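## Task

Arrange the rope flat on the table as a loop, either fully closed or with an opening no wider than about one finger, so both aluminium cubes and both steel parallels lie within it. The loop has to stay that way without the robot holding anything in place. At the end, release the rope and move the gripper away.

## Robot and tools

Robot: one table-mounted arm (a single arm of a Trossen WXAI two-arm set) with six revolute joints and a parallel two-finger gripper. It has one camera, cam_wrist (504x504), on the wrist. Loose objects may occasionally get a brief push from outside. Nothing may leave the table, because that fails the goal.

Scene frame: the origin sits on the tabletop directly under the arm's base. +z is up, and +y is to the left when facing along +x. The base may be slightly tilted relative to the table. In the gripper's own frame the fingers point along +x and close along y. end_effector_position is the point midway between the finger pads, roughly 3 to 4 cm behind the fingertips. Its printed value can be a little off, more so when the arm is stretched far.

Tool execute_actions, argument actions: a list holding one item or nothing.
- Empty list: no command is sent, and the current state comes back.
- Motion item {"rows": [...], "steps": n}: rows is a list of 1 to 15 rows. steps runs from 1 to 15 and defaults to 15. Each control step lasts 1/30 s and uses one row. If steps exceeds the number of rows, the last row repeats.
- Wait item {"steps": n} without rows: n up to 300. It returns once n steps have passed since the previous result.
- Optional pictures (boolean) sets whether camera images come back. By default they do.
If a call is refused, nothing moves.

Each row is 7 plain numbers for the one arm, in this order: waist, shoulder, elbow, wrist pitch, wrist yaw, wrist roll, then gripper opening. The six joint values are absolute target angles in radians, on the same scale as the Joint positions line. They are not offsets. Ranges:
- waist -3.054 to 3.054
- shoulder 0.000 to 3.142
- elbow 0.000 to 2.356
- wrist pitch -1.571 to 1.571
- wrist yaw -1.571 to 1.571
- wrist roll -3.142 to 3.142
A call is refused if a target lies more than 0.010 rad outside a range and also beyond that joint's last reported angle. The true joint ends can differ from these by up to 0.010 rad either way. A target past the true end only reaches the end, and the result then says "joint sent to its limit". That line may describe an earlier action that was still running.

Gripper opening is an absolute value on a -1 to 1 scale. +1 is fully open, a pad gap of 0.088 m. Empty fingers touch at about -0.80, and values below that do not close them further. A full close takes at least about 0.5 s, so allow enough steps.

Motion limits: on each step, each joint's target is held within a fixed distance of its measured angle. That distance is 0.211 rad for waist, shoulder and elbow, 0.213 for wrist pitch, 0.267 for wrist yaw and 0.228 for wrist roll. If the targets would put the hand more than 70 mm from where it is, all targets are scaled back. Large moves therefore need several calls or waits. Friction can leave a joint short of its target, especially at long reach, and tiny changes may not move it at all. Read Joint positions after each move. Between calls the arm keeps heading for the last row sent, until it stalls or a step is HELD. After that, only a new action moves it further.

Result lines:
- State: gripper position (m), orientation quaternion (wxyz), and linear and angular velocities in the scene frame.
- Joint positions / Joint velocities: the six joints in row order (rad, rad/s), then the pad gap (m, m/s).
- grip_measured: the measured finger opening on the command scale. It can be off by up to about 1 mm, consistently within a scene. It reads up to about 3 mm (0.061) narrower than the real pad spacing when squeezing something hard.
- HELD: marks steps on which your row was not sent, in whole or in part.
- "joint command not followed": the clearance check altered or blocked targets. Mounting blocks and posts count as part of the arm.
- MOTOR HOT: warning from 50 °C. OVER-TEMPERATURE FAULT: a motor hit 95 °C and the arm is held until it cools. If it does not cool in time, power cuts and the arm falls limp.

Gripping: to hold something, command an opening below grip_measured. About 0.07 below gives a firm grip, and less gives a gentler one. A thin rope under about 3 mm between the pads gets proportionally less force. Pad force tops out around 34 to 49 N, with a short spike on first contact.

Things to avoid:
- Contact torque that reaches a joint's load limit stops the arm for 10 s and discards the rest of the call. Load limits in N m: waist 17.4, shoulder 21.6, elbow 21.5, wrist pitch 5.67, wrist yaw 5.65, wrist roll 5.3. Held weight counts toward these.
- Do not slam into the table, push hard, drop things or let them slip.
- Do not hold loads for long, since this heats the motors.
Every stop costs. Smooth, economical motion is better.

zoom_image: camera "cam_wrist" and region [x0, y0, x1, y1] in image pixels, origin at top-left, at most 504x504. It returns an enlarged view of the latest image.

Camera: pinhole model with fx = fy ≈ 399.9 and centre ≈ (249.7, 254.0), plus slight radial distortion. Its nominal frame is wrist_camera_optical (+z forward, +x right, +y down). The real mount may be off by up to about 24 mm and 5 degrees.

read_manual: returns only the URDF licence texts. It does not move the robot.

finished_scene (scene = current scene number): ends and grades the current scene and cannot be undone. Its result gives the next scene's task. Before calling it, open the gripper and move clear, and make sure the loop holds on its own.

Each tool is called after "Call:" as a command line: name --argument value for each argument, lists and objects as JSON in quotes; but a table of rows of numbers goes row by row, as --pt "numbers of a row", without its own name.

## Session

Call:
execute_actions --actions '[]'

Scene clock: 0.00 s of 4397.00 s.
end_effector_position=(+0.3388, +0.1532, +0.1239) grip_measured=+0.842 end_effector_quat_wxyz=(+0.481, +0.221, +0.848, +0.000) end_effector_velocity=(-0.001, -0.001, -0.001) end_effector_angular_velocity=(+0.006, +0.012, +0.005)
Joint positions: [ 0.367  2.697  1.92  -1.355  0.117  0.942  0.08 ]
Joint velocities: [-0.007  0.002  0.002 -0.007 -0.007 -0.007  0.   ]
Heat: hottest waist 21 °C (+0.0 °C/min).

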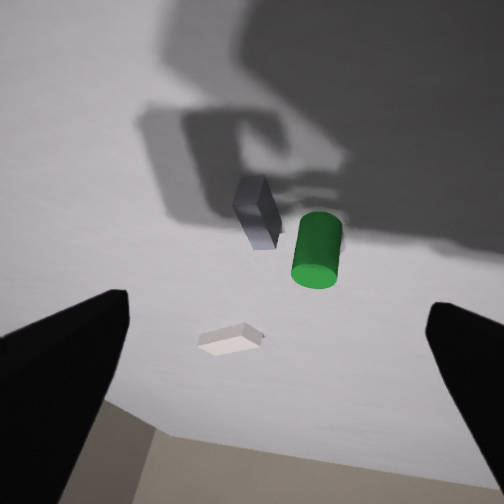

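Call:
execute_actions --actions '[{"rows":[[0.5,2.3,1.9,-1.34,0.3,0.5,1],[0.5,2.3,1.9,-1.34,0.3,0.5,1],[0.5,2.3,1.9,-1.34,0.3,0.5,1],[0.5,2.3,1.9,-1.34,0.3,0.5,1],[0.5,2.3,1.9,-1.34,0.3,0.5,1],[0.9,1.3,1.3,-1.34,0.5,0,1]]}]' --pictures false

Call:
execute_actions --actions '[{"steps":35}]'

Call:
execute_actions --actions '[{"rows":[[0.5,1.1,1.3,-1.3,1.0,0,1]]}]' --pictures false

Call:
execute_actions --actions '[{"steps":12}]'

Scene clock: 5.67 s of 4397.00 s.
end_effector_position=(+0.2315, +0.0822, +0.3067) grip_measured=+1.000 end_effector_quat_wxyz=(+0.747, -0.229, +0.527, +0.333) end_effector_velocity=(-0.342, -0.324, +0.043) end_effector_angular_velocity=(-0.177, -0.792, +1.425)
Joint positions: [ 0.914  1.949  1.417 -1.341  0.479  0.096  0.088]
Joint velocities: [ 0.554 -1.849 -1.492 -0.212  0.051 -1.179  0.   ]
Heat: hottest waist 23 °C (+21.2 °C/min).
Steps of this call (steps 1 to 90: nothing new was sent; then 2.17 s passed at rest; steps 91 to 105: all 15 steps of this action). Readings (joint positions):
91: [0.373 2.676 1.917 -1.349 0.147 0.904]
92: [0.388 2.652 1.906 -1.347 0.192 0.848]
94: [0.432 2.586 1.898 -1.347 0.235 0.742]
98: [0.569 2.358 1.782 -1.341 0.407 0.514]
105: the state above

Scene clock: 6.83 s of 4397.00 s.
end_effector_position=(+0.2015, -0.0539, +0.3707) grip_measured=+1.000 end_effector_quat_wxyz=(+0.866, -0.080, +0.366, +0.330) end_effector_velocity=(+0.001, +0.000, +0.002) end_effector_angular_velocity=(+0.018, +0.003, -0.007)
Joint positions: [ 0.9    1.302  1.309 -1.34   0.502  0.003  0.088]
Joint velocities: [-0.002 -0.002  0.002  0.007 -0.007  0.007  0.   ]
Heat: hottest waist 23 °C (+17.6 °C/min).
Steps of this call (steps 1 to 30: the robot went on to your last target; steps 31 to 35: nothing new was sent). Readings (joint positions):
1: [0.924 1.888 1.376 -1.345 0.482 0.064]
2: [0.923 1.829 1.348 -1.346 0.486 0.044]
4: [0.909 1.711 1.324 -1.341 0.494 0.022]
8: [0.900 1.458 1.319 -1.338 0.498 0.007]
35: the state above
The arm was judged still, so your last target was given up. Only a new action makes it travel on or press farther. Fingers that are still opening or closing keep moving.

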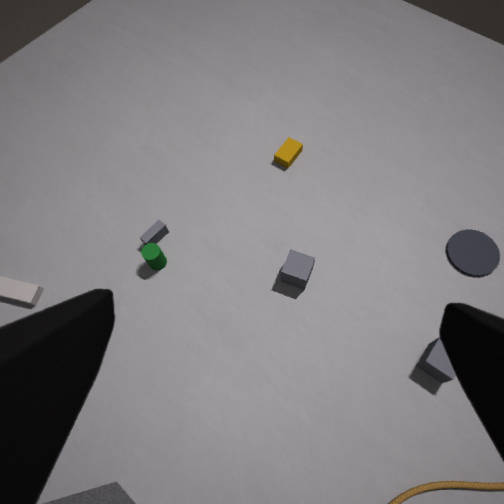

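Scene clock: 7.33 s of 4397.00 s.
end_effector_position=(+0.2322, -0.2280, +0.3211) grip_measured=+1.000 end_effector_quat_wxyz=(+0.906, -0.015, +0.421, -0.036) end_effector_velocity=(-0.001, -0.017, -0.004) end_effector_angular_velocity=(-0.072, +0.016, -0.059)
Joint positions: [ 0.506  1.103  1.305 -1.301  0.993  0.001  0.088]
Joint velocities: [-0.027 -0.007 -0.007  0.007  0.081 -0.022  0.   ]
Heat: hottest waist 22 °C (+8.2 °C/min).
Steps of this call (steps 1 to 15: all 15 steps of this action). Readings (joint positions):
1: [0.889 1.283 1.308 -1.330 0.524 0.001]
2: [0.852 1.262 1.302 -1.321 0.581 0.001]
4: [0.757 1.204 1.300 -1.314 0.704 0.001]
8: [0.559 1.115 1.305 -1.305 0.932 0.001]
15: the state above

Scene clock: 7.73 s of 4397.00 s.
end_effector_position=(+0.2321, -0.2292, +0.3208) grip_measured=+1.000 end_effector_quat_wxyz=(+0.906, -0.016, +0.421, -0.039) end_effector_velocity=(-0.001, -0.001, -0.001) end_effector_angular_velocity=(-0.010, +0.008, +0.018)
Joint positions: [ 0.504  1.102  1.305 -1.301  0.998  0.001  0.088]
Joint velocities: [-0.007 -0.002  0.002 -0.007 -0.007 -0.022  0.   ]
Heat: hottest waist 22 °C (+7.8 °C/min).
Steps of this call (steps 1 to 12: the robot went on to your last target). Readings (joint positions):
1: [0.506 1.102 1.305 -1.301 0.995 0.001]
2: [0.505 1.102 1.305 -1.301 0.996 0.001]
4: [0.504 1.102 1.305 -1.301 0.996 0.001]
8: [0.504 1.102 1.305 -1.301 0.998 0.001]
12: the state above

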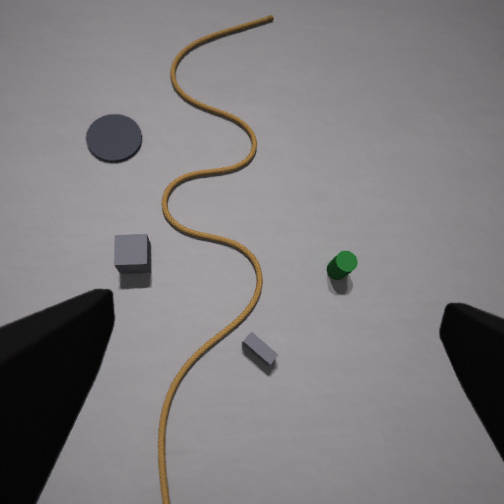

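Call:
execute_actions --actions '[{"rows":[[-0.093,2.379,1.897,-0.16,0.61,-0.524,0]]}]' --pictures false

Call:
execute_actions --actions '[{"steps":40}]'

Scene clock: 27.63 s of 4397.00 s.
end_effector_position=(+0.4792, -0.3370, +0.2876) grip_measured=+0.006 end_effector_quat_wxyz=(+0.923, +0.069, +0.355, -0.133) end_effector_velocity=(+0.430, +0.062, -0.297) end_effector_angular_velocity=(-0.098, -0.072, -0.366)
Joint positions: [-0.072  1.781  1.88  -0.533  0.624 -0.504  0.039]
Joint velocities: [-0.32   1.306  0.252  1.458 -0.066 -0.154 -0.003]
Heat: hottest waist 22 °C (+2.2 °C/min).
Steps of this call (steps 1 to 15: the robot went on to your last target; steps 16 to 90: nothing new was sent; then 16.40 s passed at rest; steps 91 to 105: all 15 steps of this action). Readings (joint positions):
91: [0.478 1.128 1.330 -1.283 0.941 -0.048]
92: [0.420 1.167 1.380 -1.219 0.864 -0.111]
94: [0.316 1.275 1.499 -1.091 0.749 -0.223]
98: [0.139 1.469 1.680 -0.902 0.656 -0.405]
105: the state above

Scene clock: 28.97 s of 4397.00 s.
end_effector_position=(+0.6020, -0.1667, +0.0991) grip_measured=+0.003 end_effector_quat_wxyz=(+0.901, +0.034, +0.428, -0.064) end_effector_velocity=(-0.001, +0.000, -0.001) end_effector_angular_velocity=(+0.000, +0.003, +0.013)
Joint positions: [-0.087  2.377  1.895 -0.16   0.609 -0.521  0.039]
Joint velocities: [-0.002 -0.002 -0.002 -0.007 -0.007 -0.007  0.   ]
Heat: hottest waist 22 °C (+2.1 °C/min).
Steps of this call (steps 1 to 40: the robot went on to your last target). Readings (joint positions):
1: [-0.080 1.825 1.886 -0.483 0.622 -0.508]
2: [-0.085 1.868 1.889 -0.434 0.620 -0.510]
4: [-0.087 1.957 1.889 -0.337 0.617 -0.514]
8: [-0.087 2.125 1.890 -0.225 0.613 -0.517]
40: the state above

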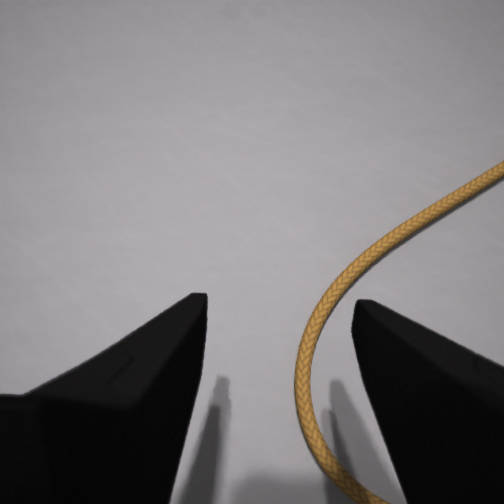

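Call:
execute_actions --actions '[{"rows":[[-0.105,2.375,1.89,-0.15,0.6,-0.53,0],[-0.115,2.375,1.885,-0.14,0.59,-0.54,0],[-0.125,2.375,1.88,-0.128,0.585,-0.545,0],[-0.135,2.38,1.875,-0.115,0.575,-0.55,0],[-0.145,2.39,1.87,-0.1,0.568,-0.56,0],[-0.155,2.398,1.864,-0.085,0.56,-0.565,0],[-0.165,2.406,1.858,-0.07,0.552,-0.57,0],[-0.175,2.414,1.852,-0.056,0.545,-0.58,0],[-0.183,2.42,1.846,-0.043,0.538,-0.585,0],[-0.19,2.428,1.84,-0.031,0.532,-0.591,0]]}]' --pictures false

Call:
execute_actions --actions '[{"steps":10}]'

Scene clock: 36.73 s of 4397.00 s.
end_effector_position=(+0.5992, -0.1896, +0.0470) grip_measured=+0.003 end_effector_quat_wxyz=(+0.901, +0.035, +0.427, -0.072) end_effector_velocity=(+0.019, +0.041, +0.040) end_effector_angular_velocity=(+0.023, -0.091, +0.095)
Joint positions: [-0.189  2.411  1.852 -0.033  0.536 -0.587  0.039]
Joint velocities: [ 0.085 -0.002  0.002 -0.007 -0.051 -0.007 -0.   ]
Heat: hottest waist 25 °C (+6.5 °C/min).
Steps of this call (steps 1 to 15: the robot went on to your last target; steps 16 to 90: nothing new was sent; then 4.27 s passed at rest; steps 91 to 105: all 15 steps of this action). Readings (joint positions):
91: [-0.088 2.377 1.895 -0.159 0.609 -0.522]
92: [-0.090 2.377 1.895 -0.155 0.604 -0.526]
94: [-0.099 2.377 1.893 -0.137 0.591 -0.536]
98: [-0.138 2.381 1.879 -0.086 0.564 -0.560]
105: the state above

Scene clock: 37.07 s of 4397.00 s.
end_effector_position=(+0.5998, -0.1852, +0.0465) grip_measured=+0.003 end_effector_quat_wxyz=(+0.901, +0.034, +0.427, -0.068) end_effector_velocity=(+0.000, +0.002, -0.000) end_effector_angular_velocity=(+0.009, -0.007, +0.021)
Joint positions: [-0.185  2.416  1.85  -0.031  0.534 -0.588  0.039]
Joint velocities: [-0.002 -0.002 -0.002 -0.007 -0.022 -0.007 -0.   ]
Heat: hottest waist 25 °C (+6.5 °C/min).
Steps of this call (steps 1 to 10: the robot went on to your last target). Readings (joint positions):
1: [-0.186 2.411 1.852 -0.033 0.535 -0.587]
2: [-0.185 2.411 1.852 -0.032 0.535 -0.587]
4: [-0.184 2.412 1.852 -0.031 0.534 -0.587]
8: [-0.185 2.416 1.850 -0.031 0.534 -0.588]
10: the state above

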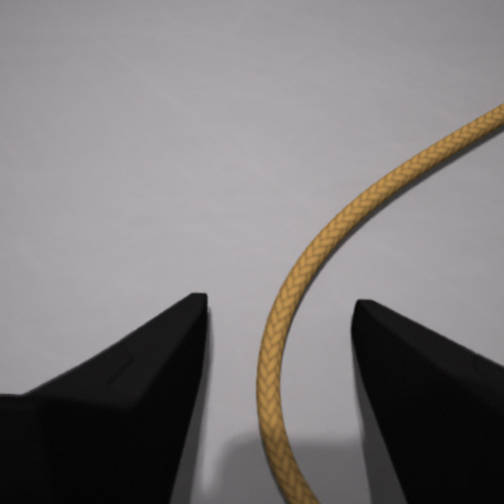

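Call:
execute_actions --actions '[{"rows":[[-0.195,2.434,1.84,-0.04,0.532,-0.591,0],[-0.195,2.434,1.84,-0.04,0.532,-0.591,0],[-0.195,2.434,1.84,-0.04,0.532,-0.591,0],[-0.195,2.434,1.84,-0.04,0.532,-0.591,-0.85]]}]'

Scene clock: 42.03 s of 4397.00 s.
end_effector_position=(+0.5989, -0.1846, +0.0444) grip_measured=-0.752 end_effector_quat_wxyz=(+0.900, +0.034, +0.429, -0.066) end_effector_velocity=(-0.001, +0.006, +0.000) end_effector_angular_velocity=(+0.011, +0.000, +0.034)
Joint positions: [-0.187  2.417  1.85  -0.037  0.533 -0.589  0.002]
Joint velocities: [ 0.002 -0.002 -0.002 -0.022 -0.022 -0.007  0.   ]
Heat: hottest waist 27 °C (+8.6 °C/min).
Steps of this call (steps 1 to 15: the robot went on to your last target; steps 16 to 90: nothing new was sent; then 1.47 s passed at rest; steps 91 to 105: all 15 steps of this action). Readings (joint positions):
91: [-0.185 2.416 1.850 -0.032 0.534 -0.588]
92: [-0.185 2.416 1.850 -0.033 0.534 -0.588]
94: [-0.186 2.417 1.850 -0.035 0.534 -0.588]
98: [-0.187 2.417 1.850 -0.036 0.534 -0.589]
105: the state above

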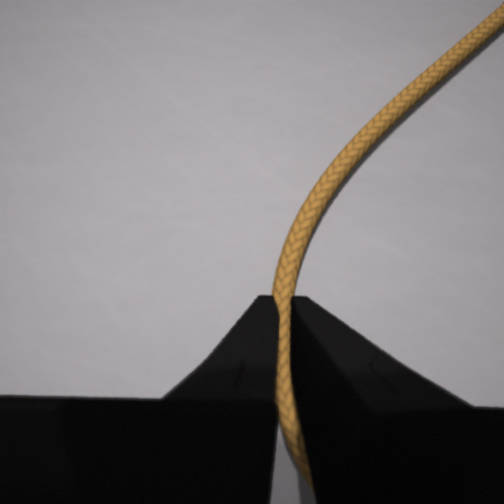

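Call:
execute_actions --actions '[{"rows":[[-0.17,2.4,1.85,-0.06,0.54,-0.6,-0.85],[-0.15,2.38,1.85,-0.1,0.55,-0.6,-0.85],[-0.13,2.36,1.85,-0.15,0.56,-0.6,-0.85],[-0.11,2.34,1.85,-0.2,0.57,-0.6,-0.85],[-0.09,2.32,1.85,-0.25,0.58,-0.6,-0.85],[-0.07,2.3,1.85,-0.3,0.59,-0.6,-0.85],[-0.05,2.28,1.85,-0.35,0.6,-0.6,-0.85],[-0.03,2.26,1.85,-0.4,0.61,-0.6,-0.85],[-0.01,2.25,1.85,-0.46,0.62,-0.6,-0.85],[0.01,2.25,1.85,-0.52,0.63,-0.65,-0.85],[0.04,2.25,1.85,-0.58,0.64,-0.7,-0.85],[0.07,2.25,1.85,-0.64,0.65,-0.75,-0.85],[0.1,2.26,1.85,-0.7,0.66,-0.8,-0.85],[0.13,2.27,1.85,-0.76,0.67,-0.85,-0.85],[0.371,2.363,1.87,-1.426,0.72,-2.18,-0.85]]}]' --pictures false

Call:
execute_actions --actions '[{"steps":30}]'

Call:
execute_actions --actions '[{"rows":[[0.38,2.385,1.86,-1.4,0.72,-2.18,-0.85],[0.39,2.405,1.85,-1.375,0.72,-2.18,-0.85],[0.4,2.425,1.845,-1.35,0.72,-2.18,-0.85],[0.41,2.445,1.84,-1.325,0.72,-2.18,-0.85],[0.41,2.465,1.83,-1.3,0.72,-2.18,-0.85],[0.41,2.485,1.82,-1.27,0.72,-2.18,-0.85],[0.41,2.505,1.815,-1.24,0.72,-2.18,-0.85],[0.4,2.525,1.805,-1.2,0.72,-2.18,-0.85],[0.39,2.545,1.8,-1.165,0.725,-2.18,-0.85],[0.38,2.565,1.79,-1.13,0.725,-2.18,-0.85],[0.37,2.59,1.78,-1.095,0.73,-2.18,-0.85],[0.355,2.61,1.775,-1.06,0.73,-2.18,-0.85],[0.34,2.63,1.765,-1.025,0.735,-2.18,-0.85],[0.33,2.65,1.76,-0.99,0.735,-2.18,-0.85],[0.3166,2.675,1.75,-0.954,0.737,-2.18,-0.85]]}]' --pictures false

Call:
execute_actions --actions '[{"steps":12}]'

Scene clock: 62.03 s of 4397.00 s.
end_effector_position=(+0.5342, -0.0989, +0.1642) grip_measured=-0.752 end_effector_quat_wxyz=(+0.834, -0.193, +0.490, +0.164) end_effector_velocity=(-0.146, +0.407, +0.168) end_effector_angular_velocity=(-1.102, +0.271, +2.325)
Joint positions: [ 0.093  2.249  1.861 -0.665  0.662 -0.788  0.002]
Joint velocities: [ 0.906  0.252  0.051 -1.048  0.476 -1.15  -0.   ]
Heat: hottest waist 32 °C (+10.2 °C/min).
Steps of this call (steps 1 to 15: the robot went on to your last target; steps 16 to 90: nothing new was sent; then 16.50 s passed at rest; steps 91 to 105: all 15 steps of this action). Readings (joint positions):
91: [-0.186 2.416 1.850 -0.039 0.533 -0.590]
92: [-0.183 2.411 1.850 -0.055 0.536 -0.592]
94: [-0.167 2.394 1.850 -0.120 0.552 -0.594]
98: [-0.090 2.329 1.850 -0.292 0.586 -0.596]
105: the state above

Scene clock: 63.03 s of 4397.00 s.
end_effector_position=(+0.3978, +0.0020, +0.1875) grip_measured=-0.752 end_effector_quat_wxyz=(-0.159, +0.697, -0.155, -0.681) end_effector_velocity=(-0.004, -0.000, -0.002) end_effector_angular_velocity=(-0.001, +0.017, +0.046)
Joint positions: [ 0.37   2.361  1.868 -1.424  0.719 -2.174  0.002]
Joint velocities: [-0.002 -0.002 -0.012 -0.007 -0.007 -0.037  0.   ]
Heat: hottest waist 32 °C (+10.2 °C/min).
Steps of this call (steps 1 to 30: the robot went on to your last target). Readings (joint positions):
1: [0.125 2.259 1.864 -0.697 0.674 -0.827]
2: [0.159 2.272 1.867 -0.733 0.681 -0.867]
4: [0.233 2.303 1.868 -0.819 0.693 -0.958]
8: [0.374 2.352 1.868 -1.071 0.704 -1.227]
30: the state above

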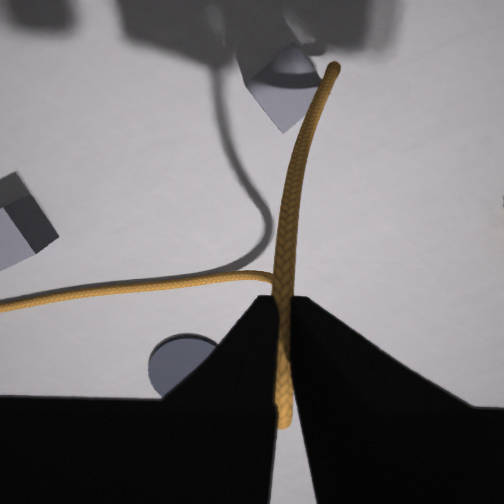

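Scene clock: 63.53 s of 4397.00 s.
end_effector_position=(+0.4121, +0.0958, +0.0933) grip_measured=-0.752 end_effector_quat_wxyz=(-0.177, +0.703, -0.162, -0.669) end_effector_velocity=(+0.021, +0.089, -0.365) end_effector_angular_velocity=(-0.000, +0.188, -0.409)
Joint positions: [ 0.359  2.615  1.779 -1.035  0.729 -2.177  0.002]
Joint velocities: [-0.447  0.618 -0.237  1.004  0.066 -0.007  0.   ]
Heat: hottest waist 32 °C (+10.1 °C/min).
Steps of this call (steps 1 to 15: all 15 steps of this action). Readings (joint positions):
1: [0.370 2.363 1.868 -1.423 0.719 -2.175]
2: [0.372 2.368 1.867 -1.412 0.719 -2.176]
4: [0.382 2.386 1.866 -1.372 0.721 -2.176]
8: [0.410 2.459 1.840 -1.272 0.721 -2.177]
15: the state above

Scene clock: 63.93 s of 4397.00 s.
end_effector_position=(+0.4100, +0.1020, +0.0592) grip_measured=-0.752 end_effector_quat_wxyz=(-0.182, +0.692, -0.177, -0.676) end_effector_velocity=(-0.002, +0.002, +0.002) end_effector_angular_velocity=(+0.004, +0.003, +0.018)
Joint positions: [ 0.317  2.671  1.755 -0.956  0.736 -2.177  0.002]
Joint velocities: [ 0.007 -0.002 -0.002 -0.007 -0.007 -0.007 -0.   ]
Heat: hottest waist 32 °C (+10.0 °C/min).
Steps of this call (steps 1 to 12: the robot went on to your last target). Readings (joint positions):
1: [0.345 2.633 1.773 -1.006 0.731 -2.177]
2: [0.332 2.647 1.768 -0.989 0.732 -2.177]
4: [0.315 2.665 1.758 -0.974 0.733 -2.177]
8: [0.314 2.671 1.755 -0.958 0.734 -2.177]
12: the state above

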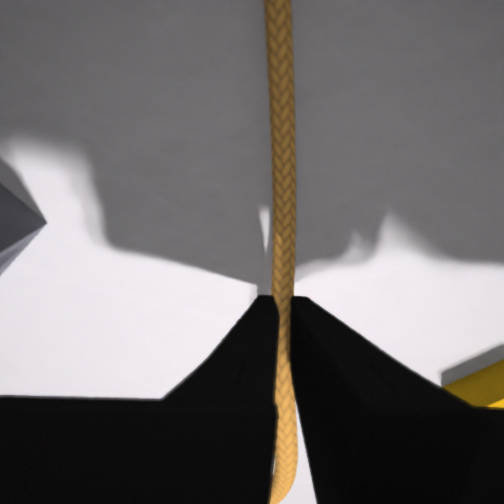

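Excellent. Release and view.

Call:
execute_actions --actions '[{"rows":[[0.3166,2.675,1.75,-0.954,0.737,-2.18,-0.3],[0.3166,2.675,1.75,-0.954,0.737,-2.18,-0.3],[0.3166,2.675,1.75,-0.954,0.737,-2.18,-0.3],[0.3166,2.675,1.75,-0.954,0.737,-2.18,-0.3],[0.3166,2.675,1.75,-0.954,0.737,-2.18,-0.3],[0.3166,2.675,1.75,-0.954,0.737,-2.18,-0.3],[0.355,2.61,1.775,-1.06,0.73,-2.18,-0.3],[0.355,2.61,1.775,-1.06,0.73,-2.18,-0.3],[0.39,2.545,1.8,-1.165,0.725,-2.18,-0.3],[0.39,2.545,1.8,-1.165,0.725,-2.18,-0.3],[0.39,2.545,1.8,-1.165,0.725,-2.18,-0.3],[0.9,1.25,1.3,-1.55,0.8,-0.9,1]]}]' --pictures false

Call:
execute_actions --actions '[{"steps":40}]'

Scene clock: 71.07 s of 4397.00 s.
end_effector_position=(+0.3567, +0.0670, +0.1553) grip_measured=+0.093 end_effector_quat_wxyz=(-0.119, +0.715, -0.184, -0.664) end_effector_velocity=(-0.393, -0.075, +0.479) end_effector_angular_velocity=(-0.527, -0.607, +0.141)
Joint positions: [ 0.492  2.437  1.64  -1.274  0.772 -2.006  0.044]
Joint velocities: [ 1.311 -1.306 -1.131 -1.106  0.168  1.37   0.175]
Heat: hottest waist 32 °C (+10.1 °C/min).
Steps of this call (steps 1 to 30: the robot went on to your last target; steps 31 to 90: nothing new was sent; then 3.63 s passed at rest; steps 91 to 105: all 15 steps of this action). Readings (joint positions):
91: [0.318 2.671 1.755 -0.955 0.736 -2.177]
92: [0.318 2.671 1.755 -0.955 0.736 -2.177]
94: [0.318 2.671 1.755 -0.955 0.736 -2.177]
98: [0.325 2.659 1.758 -1.005 0.735 -2.177]
105: the state above

Scene clock: 72.40 s of 4397.00 s.
end_effector_position=(+0.2001, -0.1183, +0.3492) grip_measured=+1.000 end_effector_quat_wxyz=(+0.701, -0.560, +0.256, +0.358) end_effector_velocity=(-0.005, +0.001, -0.003) end_effector_angular_velocity=(-0.009, +0.017, +0.030)
Joint positions: [ 0.902  1.253  1.309 -1.55   0.802 -0.904  0.088]
Joint velocities: [ 0.002 -0.002 -0.002 -0.022 -0.022 -0.007  0.   ]
Heat: hottest waist 32 °C (+10.1 °C/min).
Steps of this call (steps 1 to 40: the robot went on to your last target). Readings (joint positions):
1: [0.537 2.393 1.602 -1.314 0.777 -1.959]
2: [0.584 2.351 1.563 -1.359 0.781 -1.912]
4: [0.682 2.261 1.477 -1.437 0.787 -1.811]
8: [0.879 2.043 1.340 -1.526 0.790 -1.552]
40: the state above

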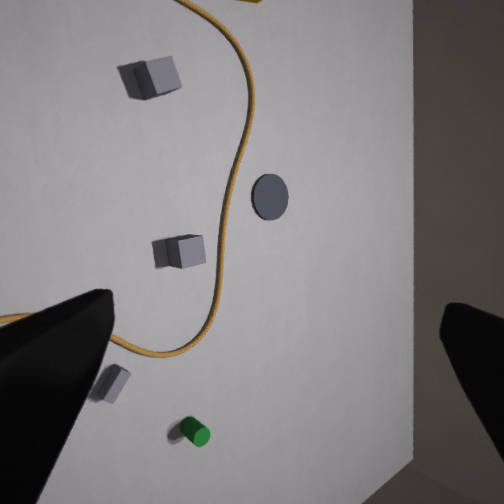

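Call:
execute_actions --actions '[{"rows":[[0.035,1.307,0.98,-1.279,0.784,-3.09,0]]}]' --pictures false

Call:
execute_actions --actions '[{"steps":30}]'

Scene clock: 79.70 s of 4397.00 s.
end_effector_position=(+0.2075, -0.1778, +0.1606) grip_measured=+0.006 end_effector_quat_wxyz=(-0.397, +0.608, -0.377, -0.575) end_effector_velocity=(-0.065, -0.088, -0.097) end_effector_angular_velocity=(-0.102, +0.476, +1.612)
Joint positions: [ 0.073  1.312  0.992 -1.282  0.787 -1.892  0.039]
Joint velocities: [-0.628 -0.012 -0.032 -0.022 -0.007 -2.029 -0.003]
Heat: hottest waist 30 °C (+8.0 °C/min).
Steps of this call (steps 1 to 15: the robot went on to your last target; steps 16 to 90: nothing new was sent; then 3.80 s passed at rest; steps 91 to 105: all 15 steps of this action). Readings (joint positions):
91: [0.879 1.255 1.279 -1.502 0.796 -0.953]
92: [0.823 1.255 1.234 -1.433 0.796 -1.015]
94: [0.706 1.279 1.132 -1.352 0.792 -1.139]
98: [0.456 1.318 1.000 -1.298 0.782 -1.414]
105: the state above

Scene clock: 80.70 s of 4397.00 s.
end_effector_position=(+0.2044, -0.1824, +0.1556) grip_measured=+0.003 end_effector_quat_wxyz=(+0.005, +0.718, +0.003, -0.696) end_effector_velocity=(-0.005, -0.000, -0.001) end_effector_angular_velocity=(+0.005, +0.021, +0.032)
Joint positions: [ 0.04   1.312  0.991 -1.281  0.787 -3.086  0.039]
Joint velocities: [-0.007 -0.002 -0.002 -0.022 -0.007 -0.022 -0.   ]
Heat: hottest waist 30 °C (+8.0 °C/min).
Steps of this call (steps 1 to 30: the robot went on to your last target). Readings (joint positions):
1: [0.057 1.312 0.991 -1.282 0.787 -1.961]
2: [0.050 1.312 0.991 -1.282 0.787 -2.031]
4: [0.044 1.312 0.991 -1.281 0.787 -2.168]
8: [0.041 1.312 0.991 -1.281 0.787 -2.444]
30: the state above

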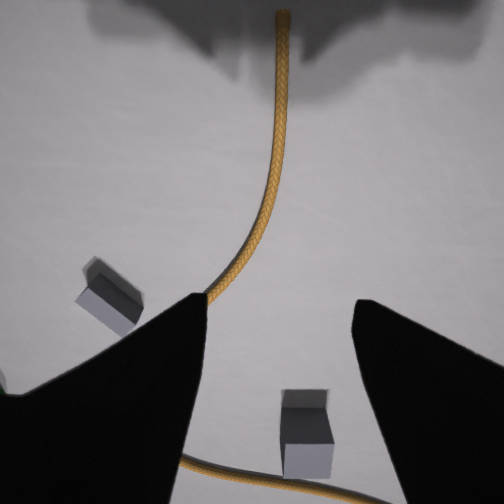

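Call:
execute_actions --actions '[{"rows":[[0.01,1.28,0.93,-1.23,0.78,-3.13,0],[-0.015,1.255,0.885,-1.185,0.78,-3.13,0],[-0.04,1.23,0.84,-1.14,0.778,-3.13,0],[-0.07,1.21,0.8,-1.09,0.775,-3.13,0],[-0.1,1.19,0.76,-1.04,0.772,-3.13,0],[-0.135,1.175,0.725,-0.99,0.768,-3.13,0],[-0.17,1.16,0.69,-0.94,0.763,-3.13,0],[-0.205,1.15,0.66,-0.885,0.757,-3.13,0],[-0.24,1.142,0.63,-0.83,0.75,-3.13,0],[-0.275,1.136,0.603,-0.78,0.742,-3.13,0],[-0.31,1.132,0.577,-0.725,0.733,-3.13,0],[-0.345,1.13,0.552,-0.67,0.723,-3.13,0],[-0.38,1.13,0.528,-0.62,0.713,-3.13,0],[-0.41,1.13,0.506,-0.57,0.703,-3.13,0],[-0.4406,1.13,0.486,-0.524,0.694,-3.13,0]]}]' --pictures false

Call:
execute_actions --actions '[{"steps":12}]'

Scene clock: 94.17 s of 4397.00 s.
end_effector_position=(+0.1627, -0.1756, +0.0512) grip_measured=+0.003 end_effector_quat_wxyz=(-0.176, +0.694, -0.169, -0.677) end_effector_velocity=(-0.084, -0.002, -0.209) end_effector_angular_velocity=(+0.022, +0.077, -1.151)
Joint positions: [-0.365  1.139  0.548 -0.638  0.717 -3.127  0.039]
Joint velocities: [-0.969 -0.037 -0.706  1.385 -0.286 -0.007  0.   ]
Heat: hottest waist 28 °C (+3.0 °C/min).
Steps of this call (steps 1 to 15: the robot went on to your last target; steps 16 to 90: nothing new was sent; then 9.97 s passed at rest; steps 91 to 105: all 15 steps of this action). Readings (joint positions):
91: [0.037 1.307 0.982 -1.267 0.786 -3.097]
92: [0.027 1.294 0.962 -1.239 0.785 -3.107]
94: [-0.010 1.257 0.897 -1.177 0.782 -3.118]
98: [-0.127 1.186 0.747 -0.999 0.769 -3.125]
105: the state above

Scene clock: 94.57 s of 4397.00 s.
end_effector_position=(+0.1559, -0.1755, +0.0373) grip_measured=+0.003 end_effector_quat_wxyz=(-0.203, +0.687, -0.198, -0.669) end_effector_velocity=(-0.003, +0.002, -0.000) end_effector_angular_velocity=(+0.009, +0.003, +0.011)
Joint positions: [-0.43   1.13   0.493 -0.537  0.698 -3.127  0.039]
Joint velocities: [-0.002 -0.007 -0.007 -0.007 -0.007 -0.007 -0.   ]
Heat: hottest waist 28 °C (+3.0 °C/min).
Steps of this call (steps 1 to 12: the robot went on to your last target). Readings (joint positions):
1: [-0.392 1.138 0.529 -0.600 0.710 -3.127]
2: [-0.411 1.138 0.516 -0.578 0.707 -3.127]
4: [-0.428 1.138 0.501 -0.550 0.701 -3.127]
8: [-0.430 1.131 0.495 -0.540 0.698 -3.127]
12: the state above

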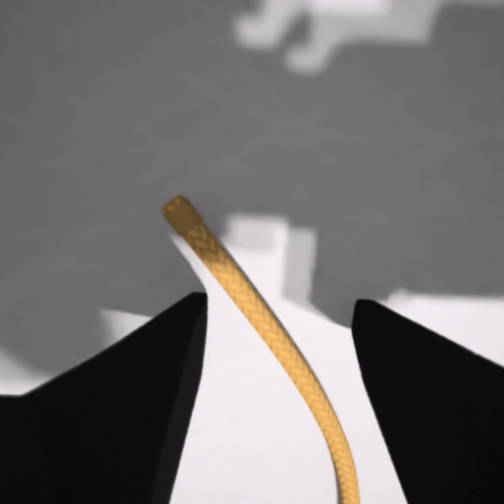

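Call:
execute_actions --actions '[{"rows":[[-0.428,1.128,0.495,-0.54,0.698,-3.13,-0.83]],"steps":13}]'

Call:
execute_actions --actions '[{"rows":[[-0.4,1.13,0.5,-0.57,0.705,-3.06,-0.83],[-0.37,1.14,0.505,-0.6,0.715,-2.99,-0.83],[-0.34,1.155,0.51,-0.62,0.725,-2.92,-0.83],[-0.31,1.175,0.51,-0.64,0.735,-2.85,-0.83],[-0.28,1.195,0.51,-0.655,0.745,-2.78,-0.83],[-0.25,1.215,0.51,-0.67,0.755,-2.71,-0.83],[-0.22,1.24,0.515,-0.68,0.76,-2.64,-0.83],[-0.19,1.265,0.52,-0.685,0.77,-2.57,-0.83],[-0.16,1.29,0.525,-0.69,0.775,-2.5,-0.83],[-0.13,1.32,0.53,-0.69,0.78,-2.43,-0.83],[-0.1,1.35,0.535,-0.69,0.78,-2.36,-0.83],[-0.07,1.38,0.54,-0.69,0.78,-2.29,-0.83],[-0.04,1.41,0.545,-0.69,0.78,-2.22,-0.83],[-0.01,1.44,0.55,-0.69,0.78,-2.15,-0.83],[0.02,1.47,0.555,-0.69,0.78,-2.08,-0.83]]}]' --pictures false

Call:
execute_actions --actions '[{"rows":[[0.05,1.51,0.565,-0.69,0.78,-2.0,-0.83],[0.08,1.55,0.575,-0.685,0.78,-1.93,-0.83],[0.11,1.59,0.585,-0.68,0.775,-1.85,-0.83],[0.14,1.63,0.6,-0.675,0.77,-1.78,-0.83],[0.17,1.67,0.615,-0.67,0.77,-1.7,-0.83],[0.2,1.71,0.63,-0.665,0.765,-1.63,-0.83],[0.225,1.755,0.645,-0.66,0.76,-1.55,-0.83],[0.25,1.8,0.665,-0.655,0.755,-1.48,-0.83],[0.27,1.84,0.685,-0.65,0.75,-1.4,-0.83],[0.29,1.885,0.705,-0.64,0.745,-1.33,-0.83],[0.305,1.93,0.725,-0.63,0.74,-1.25,-0.83],[0.32,1.97,0.745,-0.62,0.74,-1.18,-0.83],[0.327,2.015,0.76,-0.605,0.735,-1.1,-0.83],[0.327,2.06,0.775,-0.59,0.734,-1.02,-0.83],[0.3267,2.098,0.789,-0.573,0.734,-0.95,-0.83]]}]' --pictures false

Call:
execute_actions --actions '[{"rows":[[0.3267,2.098,0.789,-0.573,0.734,-0.95,-0.83],[0.3267,2.098,0.789,-0.573,0.734,-0.95,-0.83],[0.3267,2.098,0.789,-0.573,0.734,-0.95,-0.83],[0.3267,2.098,0.789,-0.573,0.734,-0.95,-0.83],[0.3267,2.098,0.789,-0.573,0.734,-0.95,-0.83],[0.3267,2.098,0.789,-0.573,0.734,-0.95,-0.83],[0.3267,2.098,0.789,-0.573,0.734,-0.95,-0.83],[0.3267,2.098,0.789,-0.573,0.734,-0.95,-0.83],[0.3267,2.098,0.789,-0.573,0.734,-0.95,-0.83],[0.3267,2.098,0.789,-0.573,0.734,-0.95,-0.3]]}]' --pictures false

Call:
execute_actions --actions '[{"rows":[[0.4,2.05,0.83,-0.7,0.71,-0.9,-0.3],[0.4,2.05,0.83,-0.7,0.71,-0.9,-0.3],[0.4,2.05,0.83,-0.7,0.71,-0.9,-0.3],[0.4,2.05,0.83,-0.7,0.71,-0.9,-0.3],[0.9,1.3,1.3,-1.34,0.5,0,1]]}]' --pictures false

Call:
execute_actions --actions '[{"steps":25}]'

Scene clock: 116.97 s of 4397.00 s.
end_effector_position=(+0.1554, -0.1759, +0.0376) grip_measured=-0.755 end_effector_quat_wxyz=(-0.201, +0.687, -0.199, -0.670) end_effector_velocity=(-0.003, +0.004, -0.001) end_effector_angular_velocity=(+0.027, +0.008, +0.002)
Joint positions: [-0.429  1.128  0.493 -0.539  0.702 -3.127  0.002]
Joint velocities: [-0.007 -0.002 -0.002 -0.022 -0.022  0.007  0.   ]
Heat: hottest waist 25 °C (-5.0 °C/min).
Steps of this call (steps 1 to 30: the robot went on to your last target; steps 31 to 90: nothing new was sent; then 18.97 s passed at rest; steps 91 to 103: all 13 steps of this action). Readings (joint positions):
91: [-0.430 1.129 0.493 -0.537 0.701 -3.127]
92: [-0.430 1.128 0.493 -0.535 0.704 -3.127]
94: [-0.430 1.128 0.493 -0.535 0.702 -3.127]
98: [-0.429 1.128 0.493 -0.539 0.702 -3.127]
103: the state above

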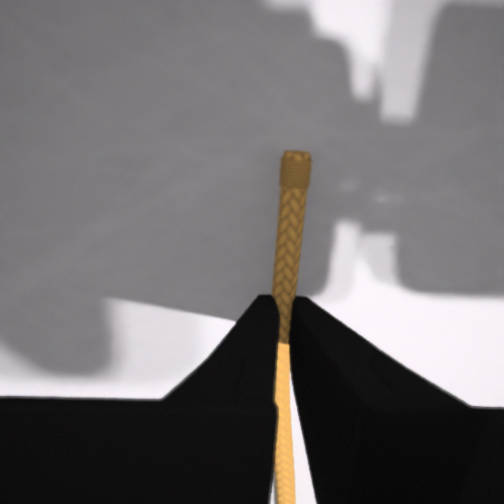

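Scene clock: 117.47 s of 4397.00 s.
end_effector_position=(+0.1818, -0.1078, +0.0572) grip_measured=-0.755 end_effector_quat_wxyz=(-0.322, +0.632, -0.314, -0.631) end_effector_velocity=(+0.090, +0.194, +0.037) end_effector_angular_velocity=(+0.019, -0.081, -0.870)
Joint positions: [-0.051  1.397  0.538 -0.686  0.776 -2.247  0.002]
Joint velocities: [ 0.901  0.882  0.159 -0.037  0.007  2.044 -0.   ]
Heat: hottest waist 25 °C (-6.1 °C/min).
Steps of this call (steps 1 to 15: all 15 steps of this action). Readings (joint positions):
1: [-0.426 1.128 0.494 -0.544 0.702 -3.115]
2: [-0.414 1.129 0.496 -0.559 0.704 -3.081]
4: [-0.371 1.140 0.500 -0.597 0.716 -2.980]
8: [-0.259 1.209 0.507 -0.659 0.749 -2.726]
15: the state above

Scene clock: 117.97 s of 4397.00 s.
end_effector_position=(+0.2368, +0.0116, +0.0601) grip_measured=-0.755 end_effector_quat_wxyz=(+0.491, -0.529, +0.469, +0.509) end_effector_velocity=(+0.074, +0.217, -0.103) end_effector_angular_velocity=(+0.034, +0.145, -1.643)
Joint positions: [ 0.316  1.994  0.75  -0.604  0.741 -1.216  0.002]
Joint velocities: [ 0.198  1.248  0.496  0.388 -0.081  2.029  0.   ]
Heat: hottest waist 25 °C (-6.0 °C/min).
Steps of this call (steps 1 to 15: all 15 steps of this action). Readings (joint positions):
1: [-0.021 1.428 0.544 -0.687 0.776 -2.178]
2: [0.008 1.461 0.551 -0.687 0.777 -2.110]
4: [0.068 1.536 0.569 -0.684 0.777 -1.972]
8: [0.186 1.696 0.622 -0.667 0.767 -1.697]
15: the state above

Scene clock: 118.47 s of 4397.00 s.
end_effector_position=(+0.2394, +0.0272, +0.0496) grip_measured=-0.357 end_effector_quat_wxyz=(+0.542, -0.466, +0.531, +0.454) end_effector_velocity=(-0.004, -0.003, -0.003) end_effector_angular_velocity=(-0.012, +0.013, -0.001)
Joint positions: [ 0.325  2.089  0.782 -0.575  0.736 -0.954  0.022]
Joint velocities: [-0.007  0.002 -0.007 -0.007  0.007  0.007  0.032]
Heat: hottest waist 25 °C (-6.1 °C/min).
Steps of this call (steps 1 to 15: all 15 steps of this action). Readings (joint positions):
1: [0.321 2.029 0.764 -0.591 0.738 -1.147]
2: [0.324 2.055 0.772 -0.584 0.736 -1.085]
4: [0.325 2.079 0.775 -0.581 0.736 -1.012]
8: [0.325 2.088 0.779 -0.576 0.736 -0.965]
15: the state above

Scene clock: 118.97 s of 4397.00 s.
end_effector_position=(+0.2589, +0.0432, +0.2745) grip_measured=+0.898 end_effector_quat_wxyz=(+0.744, -0.337, +0.406, +0.410) end_effector_velocity=(-0.135, -0.121, +0.594) end_effector_angular_velocity=(+1.227, -0.694, -0.782)
Joint positions: [ 0.754  1.72   1.164 -1.059  0.53  -0.495  0.083]
Joint velocities: [ 1.057 -1.087  0.94  -1.077 -0.183  1.297  0.098]
Heat: hottest waist 25 °C (-6.0 °C/min).
Steps of this call (steps 1 to 15: all 15 steps of this action). Readings (joint positions):
1: [0.331 2.086 0.789 -0.599 0.733 -0.941]
2: [0.348 2.082 0.798 -0.638 0.726 -0.929]
4: [0.383 2.066 0.810 -0.670 0.716 -0.915]
8: [0.502 1.962 0.916 -0.816 0.603 -0.766]
15: the state above

Scene clock: 119.80 s of 4397.00 s.
end_effector_position=(+0.2020, -0.0539, +0.3703) grip_measured=+1.000 end_effector_quat_wxyz=(+0.866, -0.081, +0.366, +0.331) end_effector_velocity=(-0.003, -0.000, -0.004) end_effector_angular_velocity=(-0.013, +0.020, +0.010)
Joint positions: [ 0.898  1.302  1.308 -1.338  0.502 -0.003  0.088]
Joint velocities: [-0.002  0.002 -0.002 -0.022 -0.007  0.007  0.   ]
Heat: hottest waist 25 °C (-6.0 °C/min).
Steps of this call (steps 1 to 25: the robot went on to your last target). Readings (joint positions):
1: [0.789 1.681 1.194 -1.101 0.523 -0.447]
2: [0.821 1.637 1.220 -1.148 0.516 -0.395]
4: [0.870 1.532 1.258 -1.240 0.507 -0.274]
8: [0.896 1.330 1.301 -1.320 0.504 -0.064]
25: the state above

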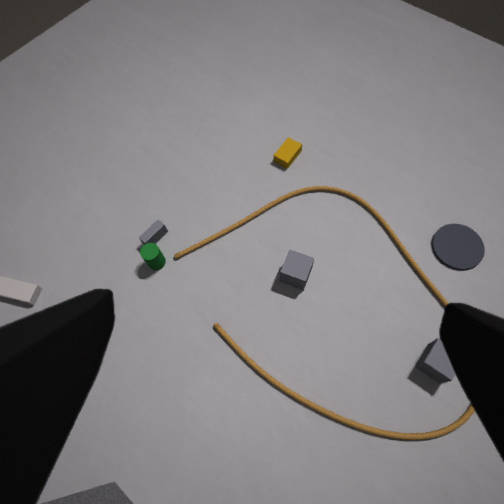

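Call:
execute_actions --actions '[{"rows":[[0.724,2.661,1.522,-1.017,0.558,-1.9,-0.1]]}]' --pictures false

Call:
execute_actions --actions '[{"steps":35}]'

Scene clock: 127.40 s of 4397.00 s.
end_effector_position=(+0.3370, +0.1016, +0.2988) grip_measured=-0.093 end_effector_quat_wxyz=(+0.682, -0.470, +0.317, +0.462) end_effector_velocity=(-0.041, +0.399, -0.459) end_effector_angular_velocity=(-1.776, +0.248, +2.415)
Joint positions: [ 0.728  2.071  1.527 -1.018  0.556 -0.901  0.034]
Joint velocities: [-0.007  1.639 -0.002  0.022 -0.022 -1.824 -0.004]
Heat: hottest waist 25 °C (-7.1 °C/min).
Steps of this call (steps 1 to 15: the robot went on to your last target; steps 16 to 90: nothing new was sent; then 4.10 s passed at rest; steps 91 to 105: all 15 steps of this action). Readings (joint positions):
91: [0.885 1.323 1.327 -1.329 0.500 -0.040]
92: [0.852 1.356 1.363 -1.280 0.512 -0.093]
94: [0.790 1.456 1.451 -1.151 0.539 -0.207]
98: [0.732 1.675 1.527 -1.040 0.556 -0.471]
105: the state above

Scene clock: 128.57 s of 4397.00 s.
end_effector_position=(+0.2756, +0.2002, +0.1166) grip_measured=-0.097 end_effector_quat_wxyz=(-0.118, +0.707, -0.114, -0.688) end_effector_velocity=(-0.005, -0.002, -0.000) end_effector_angular_velocity=(-0.002, +0.030, +0.032)
Joint positions: [ 0.728  2.658  1.52  -1.017  0.557 -1.897  0.034]
Joint velocities: [-0.002 -0.002 -0.002 -0.022 -0.022 -0.022  0.   ]
Heat: hottest waist 25 °C (-7.0 °C/min).
Steps of this call (steps 1 to 35: the robot went on to your last target). Readings (joint positions):
1: [0.728 2.125 1.527 -1.017 0.556 -0.962]
2: [0.728 2.180 1.527 -1.017 0.556 -1.023]
4: [0.728 2.289 1.527 -1.016 0.556 -1.145]
8: [0.728 2.505 1.527 -1.016 0.556 -1.389]
35: the state above

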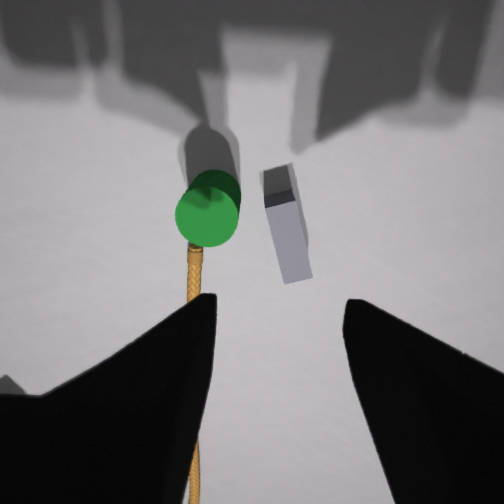

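Call:
execute_actions --actions '[{"rows":[[0.7,2.69,1.535,-0.99,0.57,-2.0,-0.35],[0.7,2.69,1.535,-0.99,0.57,-2.0,-0.35],[0.68,2.715,1.535,-0.95,0.58,-2.1,-0.35],[0.68,2.715,1.535,-0.95,0.58,-2.1,-0.35],[0.659,2.74,1.535,-0.915,0.593,-2.18,-0.35]]}]'

Scene clock: 139.23 s of 4397.00 s.
end_effector_position=(+0.2907, +0.2056, +0.0816) grip_measured=-0.346 end_effector_quat_wxyz=(-0.044, +0.714, -0.041, -0.698) end_effector_velocity=(-0.002, -0.001, -0.000) end_effector_angular_velocity=(-0.001, +0.011, +0.039)
Joint positions: [ 0.658  2.731  1.53  -0.917  0.591 -2.175  0.022]
Joint velocities: [-0.002 -0.002 -0.002 -0.007 -0.007 -0.037 -0.   ]
Heat: hottest waist 25 °C (-5.0 °C/min).
Steps of this call (steps 1 to 15: the robot went on to your last target; steps 16 to 90: nothing new was sent; then 7.17 s passed at rest; steps 91 to 105: all 15 steps of this action). Readings (joint positions):
91: [0.727 2.660 1.520 -1.014 0.557 -1.921]
92: [0.723 2.663 1.522 -1.006 0.561 -1.947]
94: [0.708 2.678 1.527 -0.976 0.570 -2.025]
98: [0.667 2.719 1.530 -0.929 0.587 -2.144]
105: the state above

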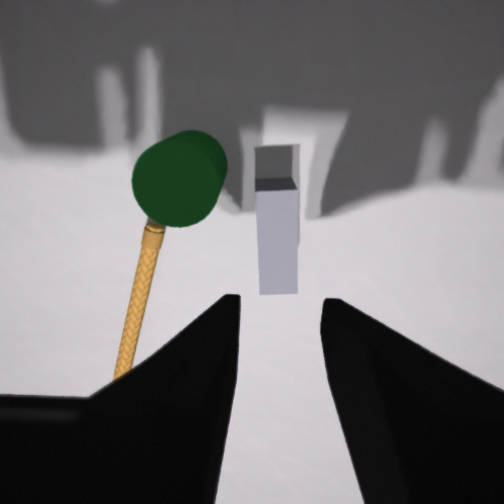

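Call:
execute_actions --actions '[{"rows":[[0.655,2.735,1.51,-0.89,0.595,-2.18,-0.35],[0.65,2.74,1.495,-0.868,0.598,-2.19,-0.35],[0.643,2.747,1.482,-0.845,0.602,-2.2,-0.35],[0.636,2.754,1.469,-0.82,0.606,-2.205,-0.35],[0.628,2.761,1.456,-0.797,0.61,-2.215,-0.35],[0.62,2.769,1.443,-0.773,0.614,-2.22,-0.35],[0.61,2.777,1.43,-0.749,0.617,-2.23,-0.35]]}]'

Call:
execute_actions --actions '[{"rows":[[0.61,2.777,1.43,-0.749,0.617,-2.23,-0.65]],"steps":10}]' --pictures false

Scene clock: 146.07 s of 4397.00 s.
end_effector_position=(+0.2860, +0.2077, +0.0453) grip_measured=-0.347 end_effector_quat_wxyz=(-0.048, +0.717, -0.039, -0.694) end_effector_velocity=(-0.005, -0.003, -0.002) end_effector_angular_velocity=(-0.005, +0.017, +0.015)
Joint positions: [ 0.615  2.767  1.442 -0.75   0.615 -2.226  0.022]
Joint velocities: [-0.002 -0.002 -0.012 -0.007 -0.007 -0.007 -0.   ]
Heat: hottest waist 26 °C (-3.0 °C/min).
Steps of this call (steps 1 to 15: the robot went on to your last target; steps 16 to 90: nothing new was sent; then 3.33 s passed at rest; steps 91 to 105: all 15 steps of this action). Readings (joint positions):
91: [0.658 2.731 1.529 -0.912 0.591 -2.177]
92: [0.658 2.731 1.525 -0.898 0.593 -2.179]
94: [0.656 2.732 1.509 -0.863 0.597 -2.190]
98: [0.631 2.749 1.463 -0.783 0.610 -2.215]
105: the state above

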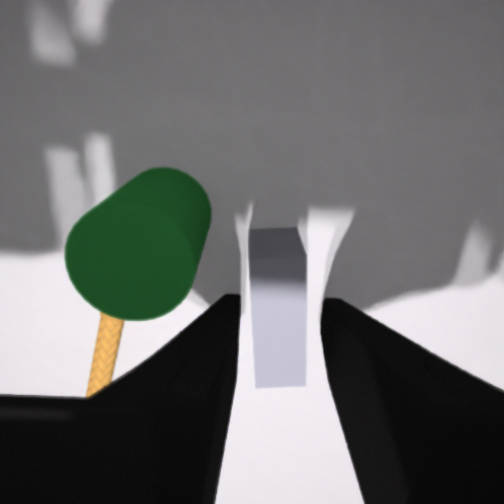

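Scene clock: 146.40 s of 4397.00 s.
end_effector_position=(+0.2855, +0.2081, +0.0451) grip_measured=-0.594 end_effector_quat_wxyz=(-0.048, +0.718, -0.039, -0.694) end_effector_velocity=(-0.002, -0.000, +0.001) end_effector_angular_velocity=(+0.000, +0.008, +0.013)
Joint positions: [ 0.616  2.768  1.441 -0.749  0.615 -2.227  0.01 ]
Joint velocities: [ 0.002 -0.002 -0.002 -0.007 -0.007 -0.007  0.   ]
Heat: hottest waist 26 °C (-3.0 °C/min).
Steps of this call (steps 1 to 10: all 10 steps of this action). Readings (joint positions):
1: [0.615 2.767 1.441 -0.750 0.615 -2.226]
2: [0.616 2.768 1.441 -0.749 0.614 -2.227]
4: [0.616 2.768 1.441 -0.749 0.615 -2.227]
8: [0.616 2.768 1.441 -0.749 0.615 -2.227]
10: the state above

Call:
execute_actions --actions '[{"rows":[[0.628,2.755,1.46,-0.797,0.61,-2.215,-0.67],[0.64,2.745,1.48,-0.83,0.604,-2.2,-0.67],[0.652,2.735,1.5,-0.87,0.597,-2.19,-0.67],[0.664,2.722,1.52,-0.91,0.59,-2.18,-0.67],[0.676,2.71,1.535,-0.95,0.583,-2.17,-0.67],[0.688,2.695,1.55,-0.99,0.576,-2.16,-0.67],[0.7,2.68,1.56,-1.03,0.57,-2.15,-0.67],[0.7,2.65,1.55,-1.04,0.57,-2.15,-0.67],[0.69,2.62,1.53,-1.04,0.58,-2.16,-0.67],[0.67,2.58,1.505,-1.04,0.59,-2.17,-0.67],[0.65,2.54,1.48,-1.04,0.6,-2.18,-0.67],[0.625,2.5,1.455,-1.04,0.61,-2.19,-0.67],[0.6,2.46,1.43,-1.04,0.62,-2.2,-0.67],[0.575,2.42,1.405,-1.03,0.63,-2.22,-0.67],[0.55,2.38,1.38,-1.03,0.645,-2.24,-0.67]]}]' --pictures false

Call:
execute_actions --actions '[{"rows":[[0.52,2.34,1.353,-1.02,0.656,-2.26,-0.67],[0.49,2.3,1.327,-1.01,0.667,-2.27,-0.67],[0.457,2.26,1.3,-1.0,0.679,-2.29,-0.67],[0.425,2.22,1.273,-0.99,0.69,-2.31,-0.67],[0.394,2.18,1.246,-0.98,0.7,-2.325,-0.67],[0.363,2.14,1.22,-0.97,0.712,-2.34,-0.67],[0.332,2.1,1.193,-0.96,0.723,-2.36,-0.67],[0.3,2.06,1.166,-0.95,0.735,-2.375,-0.67],[0.27,2.02,1.14,-0.94,0.746,-2.39,-0.67],[0.2387,1.983,1.113,-0.933,0.757,-2.41,-0.67]]}]'

Call:
execute_actions --actions '[{"rows":[[0.225,1.99,1.1,-0.9,0.759,-2.43,-0.67],[0.211,1.996,1.088,-0.869,0.762,-2.45,-0.67],[0.197,2.003,1.075,-0.837,0.764,-2.47,-0.67],[0.183,2.01,1.062,-0.805,0.766,-2.49,-0.67],[0.169,2.016,1.05,-0.772,0.769,-2.505,-0.67],[0.155,2.023,1.037,-0.74,0.771,-2.52,-0.67],[0.141,2.03,1.024,-0.708,0.773,-2.54,-0.67],[0.127,2.036,1.011,-0.676,0.775,-2.56,-0.67],[0.113,2.043,0.998,-0.644,0.778,-2.58,-0.67],[0.099,2.05,0.985,-0.612,0.78,-2.6,-0.67]]}]' --pictures false

Call:
execute_actions --actions '[{"steps":8}]' --pictures false

Scene clock: 166.73 s of 4397.00 s.
end_effector_position=(+0.3051, +0.1428, +0.1355) grip_measured=-0.594 end_effector_quat_wxyz=(-0.063, +0.723, -0.045, -0.687) end_effector_velocity=(+0.132, -0.427, +0.032) end_effector_angular_velocity=(+0.061, +0.005, -0.474)
Joint positions: [ 0.623  2.474  1.448 -1.028  0.616 -2.204  0.01 ]
Joint velocities: [-0.818 -1.199 -0.657  0.007  0.359 -0.432 -0.   ]
Heat: hottest waist 27 °C (+1.0 °C/min).
Steps of this call (steps 1 to 15: the robot went on to your last target; steps 16 to 90: nothing new was sent; then 16.83 s passed at rest; steps 91 to 105: all 15 steps of this action). Readings (joint positions):
91: [0.617 2.767 1.443 -0.756 0.615 -2.227]
92: [0.619 2.766 1.449 -0.778 0.614 -2.222]
94: [0.631 2.762 1.468 -0.839 0.605 -2.204]
98: [0.678 2.717 1.522 -0.973 0.581 -2.168]
105: the state above

Scene clock: 167.23 s of 4397.00 s.
end_effector_position=(+0.3106, -0.0357, +0.1073) grip_measured=-0.594 end_effector_quat_wxyz=(-0.144, +0.702, -0.138, -0.684) end_effector_velocity=(-0.021, -0.001, -0.006) end_effector_angular_velocity=(+0.003, +0.009, +0.084)
Joint positions: [ 0.235  1.989  1.133 -0.937  0.755 -2.401  0.01 ]
Joint velocities: [-0.002 -0.056 -0.1    0.037 -0.007 -0.081 -0.   ]
Heat: hottest waist 27 °C (+1.0 °C/min).
Steps of this call (steps 1 to 15: all 15 steps of this action). Readings (joint positions):
1: [0.594 2.433 1.424 -1.027 0.629 -2.220]
2: [0.564 2.393 1.399 -1.023 0.640 -2.235]
4: [0.499 2.314 1.347 -1.008 0.663 -2.267]
8: [0.371 2.158 1.240 -0.972 0.708 -2.334]
15: the state above

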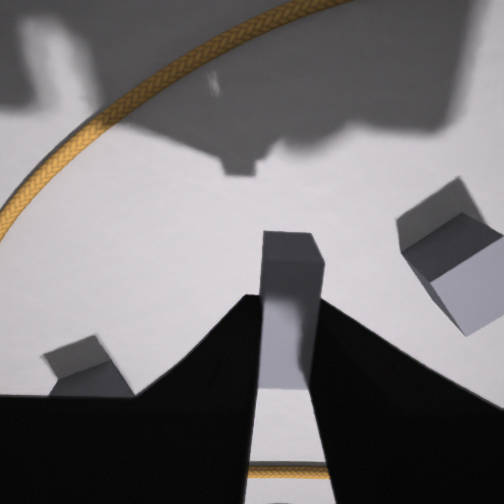

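Scene clock: 167.73 s of 4397.00 s.
end_effector_position=(+0.3071, -0.0352, +0.0451) grip_measured=-0.594 end_effector_quat_wxyz=(-0.139, +0.700, -0.134, -0.687) end_effector_velocity=(+0.006, +0.003, -0.009) end_effector_angular_velocity=(+0.002, -0.049, +0.015)
Joint positions: [ 0.1    2.044  0.993 -0.625  0.777 -2.591  0.01 ]
Joint velocities: [-0.012  0.002 -0.042  0.125  0.007 -0.081  0.   ]
Heat: hottest waist 27 °C (+1.0 °C/min).
Steps of this call (steps 1 to 15: all 15 steps of this action). Readings (joint positions):
1: [0.235 1.989 1.128 -0.929 0.755 -2.408]
2: [0.233 1.989 1.120 -0.912 0.755 -2.419]
4: [0.220 1.992 1.098 -0.865 0.758 -2.449]
8: [0.164 2.012 1.051 -0.746 0.768 -2.516]
15: the state above

Scene clock: 168.00 s of 4397.00 s.
end_effector_position=(+0.3088, -0.0350, +0.0451) grip_measured=-0.594 end_effector_quat_wxyz=(-0.140, +0.703, -0.134, -0.684) end_effector_velocity=(+0.000, -0.001, -0.001) end_effector_angular_velocity=(+0.008, +0.001, -0.003)
Joint positions: [ 0.1    2.044  0.993 -0.614  0.778 -2.597  0.01 ]
Joint velocities: [-0.007 -0.002 -0.002  0.007 -0.007 -0.007 -0.   ]
Heat: hottest waist 27 °C (+1.0 °C/min).
Steps of this call (steps 1 to 8: the robot went on to your last target). Readings (joint positions):
1: [0.100 2.044 0.993 -0.620 0.777 -2.593]
2: [0.100 2.044 0.993 -0.617 0.777 -2.594]
4: [0.100 2.044 0.993 -0.615 0.778 -2.595]
8: the state above

Call:
execute_actions --actions '[{"rows":[[0.091,2.057,0.985,-0.605,0.78,-2.6,-0.67],[0.091,2.057,0.985,-0.605,0.78,-2.6,-0.67],[0.091,2.057,0.985,-0.605,0.78,-2.6,-0.67],[0.091,2.057,0.985,-0.605,0.78,-2.6,-0.67],[0.091,2.057,0.985,-0.605,0.78,-2.6,-0.67],[0.091,2.057,0.985,-0.605,0.78,-2.6,-0.2]],"steps":12}]' --pictures false

Call:
execute_actions --actions '[{"rows":[[0.127,2.036,1.011,-0.676,0.775,-2.56,-0.2],[0.127,2.036,1.011,-0.676,0.775,-2.56,-0.2],[0.155,2.023,1.037,-0.74,0.771,-2.52,-0.2],[0.155,2.023,1.037,-0.74,0.771,-2.52,-0.2],[0.183,2.01,1.062,-0.805,0.766,-2.49,-0.2],[0.183,2.0,1.062,-0.805,0.766,-2.49,-0.2],[0.2,1.98,1.09,-0.87,0.762,-2.45,-0.2],[0.2,1.95,1.1,-0.9,0.762,-2.4,-0.2],[0.17,1.91,1.12,-0.94,0.762,-2.33,-0.2],[0.13,1.87,1.14,-0.97,0.762,-2.26,-0.2],[0.08,1.83,1.16,-0.988,0.762,-2.19,-0.2],[0.03,1.79,1.18,-0.988,0.762,-2.12,-0.2],[-0.02,1.75,1.19,-0.988,0.76,-2.05,-0.2],[-0.07,1.71,1.2,-0.988,0.76,-1.98,-0.2],[-0.3374,1.511,1.248,-0.988,0.7305,-1.44,-0.2]]}]' --pictures false

Call:
execute_actions --actions '[{"steps":22}]'

Scene clock: 183.50 s of 4397.00 s.
end_effector_position=(+0.3092, -0.0350, +0.0431) grip_measured=-0.234 end_effector_quat_wxyz=(-0.142, +0.702, -0.136, -0.684) end_effector_velocity=(-0.002, +0.000, -0.000) end_effector_angular_velocity=(+0.006, +0.008, +0.011)
Joint positions: [ 0.095  2.049  0.993 -0.606  0.778 -2.597  0.028]
Joint velocities: [-0.002 -0.002 -0.002 -0.007 -0.007 -0.007  0.019]
Heat: hottest waist 27 °C (+2.0 °C/min).
Steps of this call (steps 1 to 30: the robot went on to your last target; steps 31 to 90: nothing new was sent; then 12.10 s passed at rest; steps 91 to 102: all 12 steps of this action). Readings (joint positions):
91: [0.100 2.044 0.993 -0.612 0.778 -2.597]
92: [0.099 2.045 0.993 -0.610 0.778 -2.597]
94: [0.097 2.047 0.993 -0.608 0.778 -2.597]
98: [0.095 2.049 0.993 -0.607 0.778 -2.597]
102: the state above

Scene clock: 184.00 s of 4397.00 s.
end_effector_position=(+0.3148, -0.1333, +0.1100) grip_measured=-0.203 end_effector_quat_wxyz=(-0.363, +0.623, -0.332, -0.609) end_effector_velocity=(-0.007, -0.626, +0.040) end_effector_angular_velocity=(+0.233, -0.113, -3.379)
Joint positions: [ 0.013  1.774  1.177 -0.966  0.757 -2.093  0.029]
Joint velocities: [-1.37  -1.223  0.53  -0.168 -0.11   1.297  0.   ]
Heat: hottest waist 27 °C (+2.0 °C/min).
Steps of this call (steps 1 to 15: all 15 steps of this action). Readings (joint positions):
1: [0.097 2.049 0.995 -0.618 0.778 -2.591]
2: [0.103 2.048 0.998 -0.639 0.778 -2.583]
4: [0.126 2.043 1.009 -0.694 0.776 -2.553]
8: [0.182 2.008 1.056 -0.819 0.766 -2.474]
15: the state above

Scene clock: 184.73 s of 4397.00 s.
end_effector_position=(+0.2675, -0.2717, +0.1064) grip_measured=-0.203 end_effector_quat_wxyz=(+0.629, -0.344, +0.613, +0.332) end_effector_velocity=(-0.002, +0.001, -0.000) end_effector_angular_velocity=(+0.009, +0.003, -0.019)
Joint positions: [-0.336  1.509  1.251 -0.987  0.732 -1.444  0.029]
Joint velocities: [-0.002 -0.002 -0.002 -0.007 -0.007  0.022 -0.   ]
Heat: hottest waist 27 °C (+2.0 °C/min).
Steps of this call (steps 1 to 22: the robot went on to your last target). Readings (joint positions):
1: [-0.032 1.733 1.193 -0.969 0.752 -2.046]
2: [-0.077 1.691 1.206 -0.971 0.748 -1.999]
4: [-0.171 1.611 1.226 -0.976 0.741 -1.891]
8: [-0.326 1.517 1.251 -0.984 0.741 -1.618]
22: the state above

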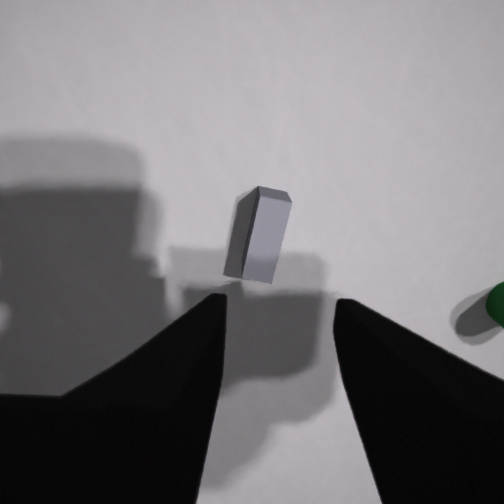

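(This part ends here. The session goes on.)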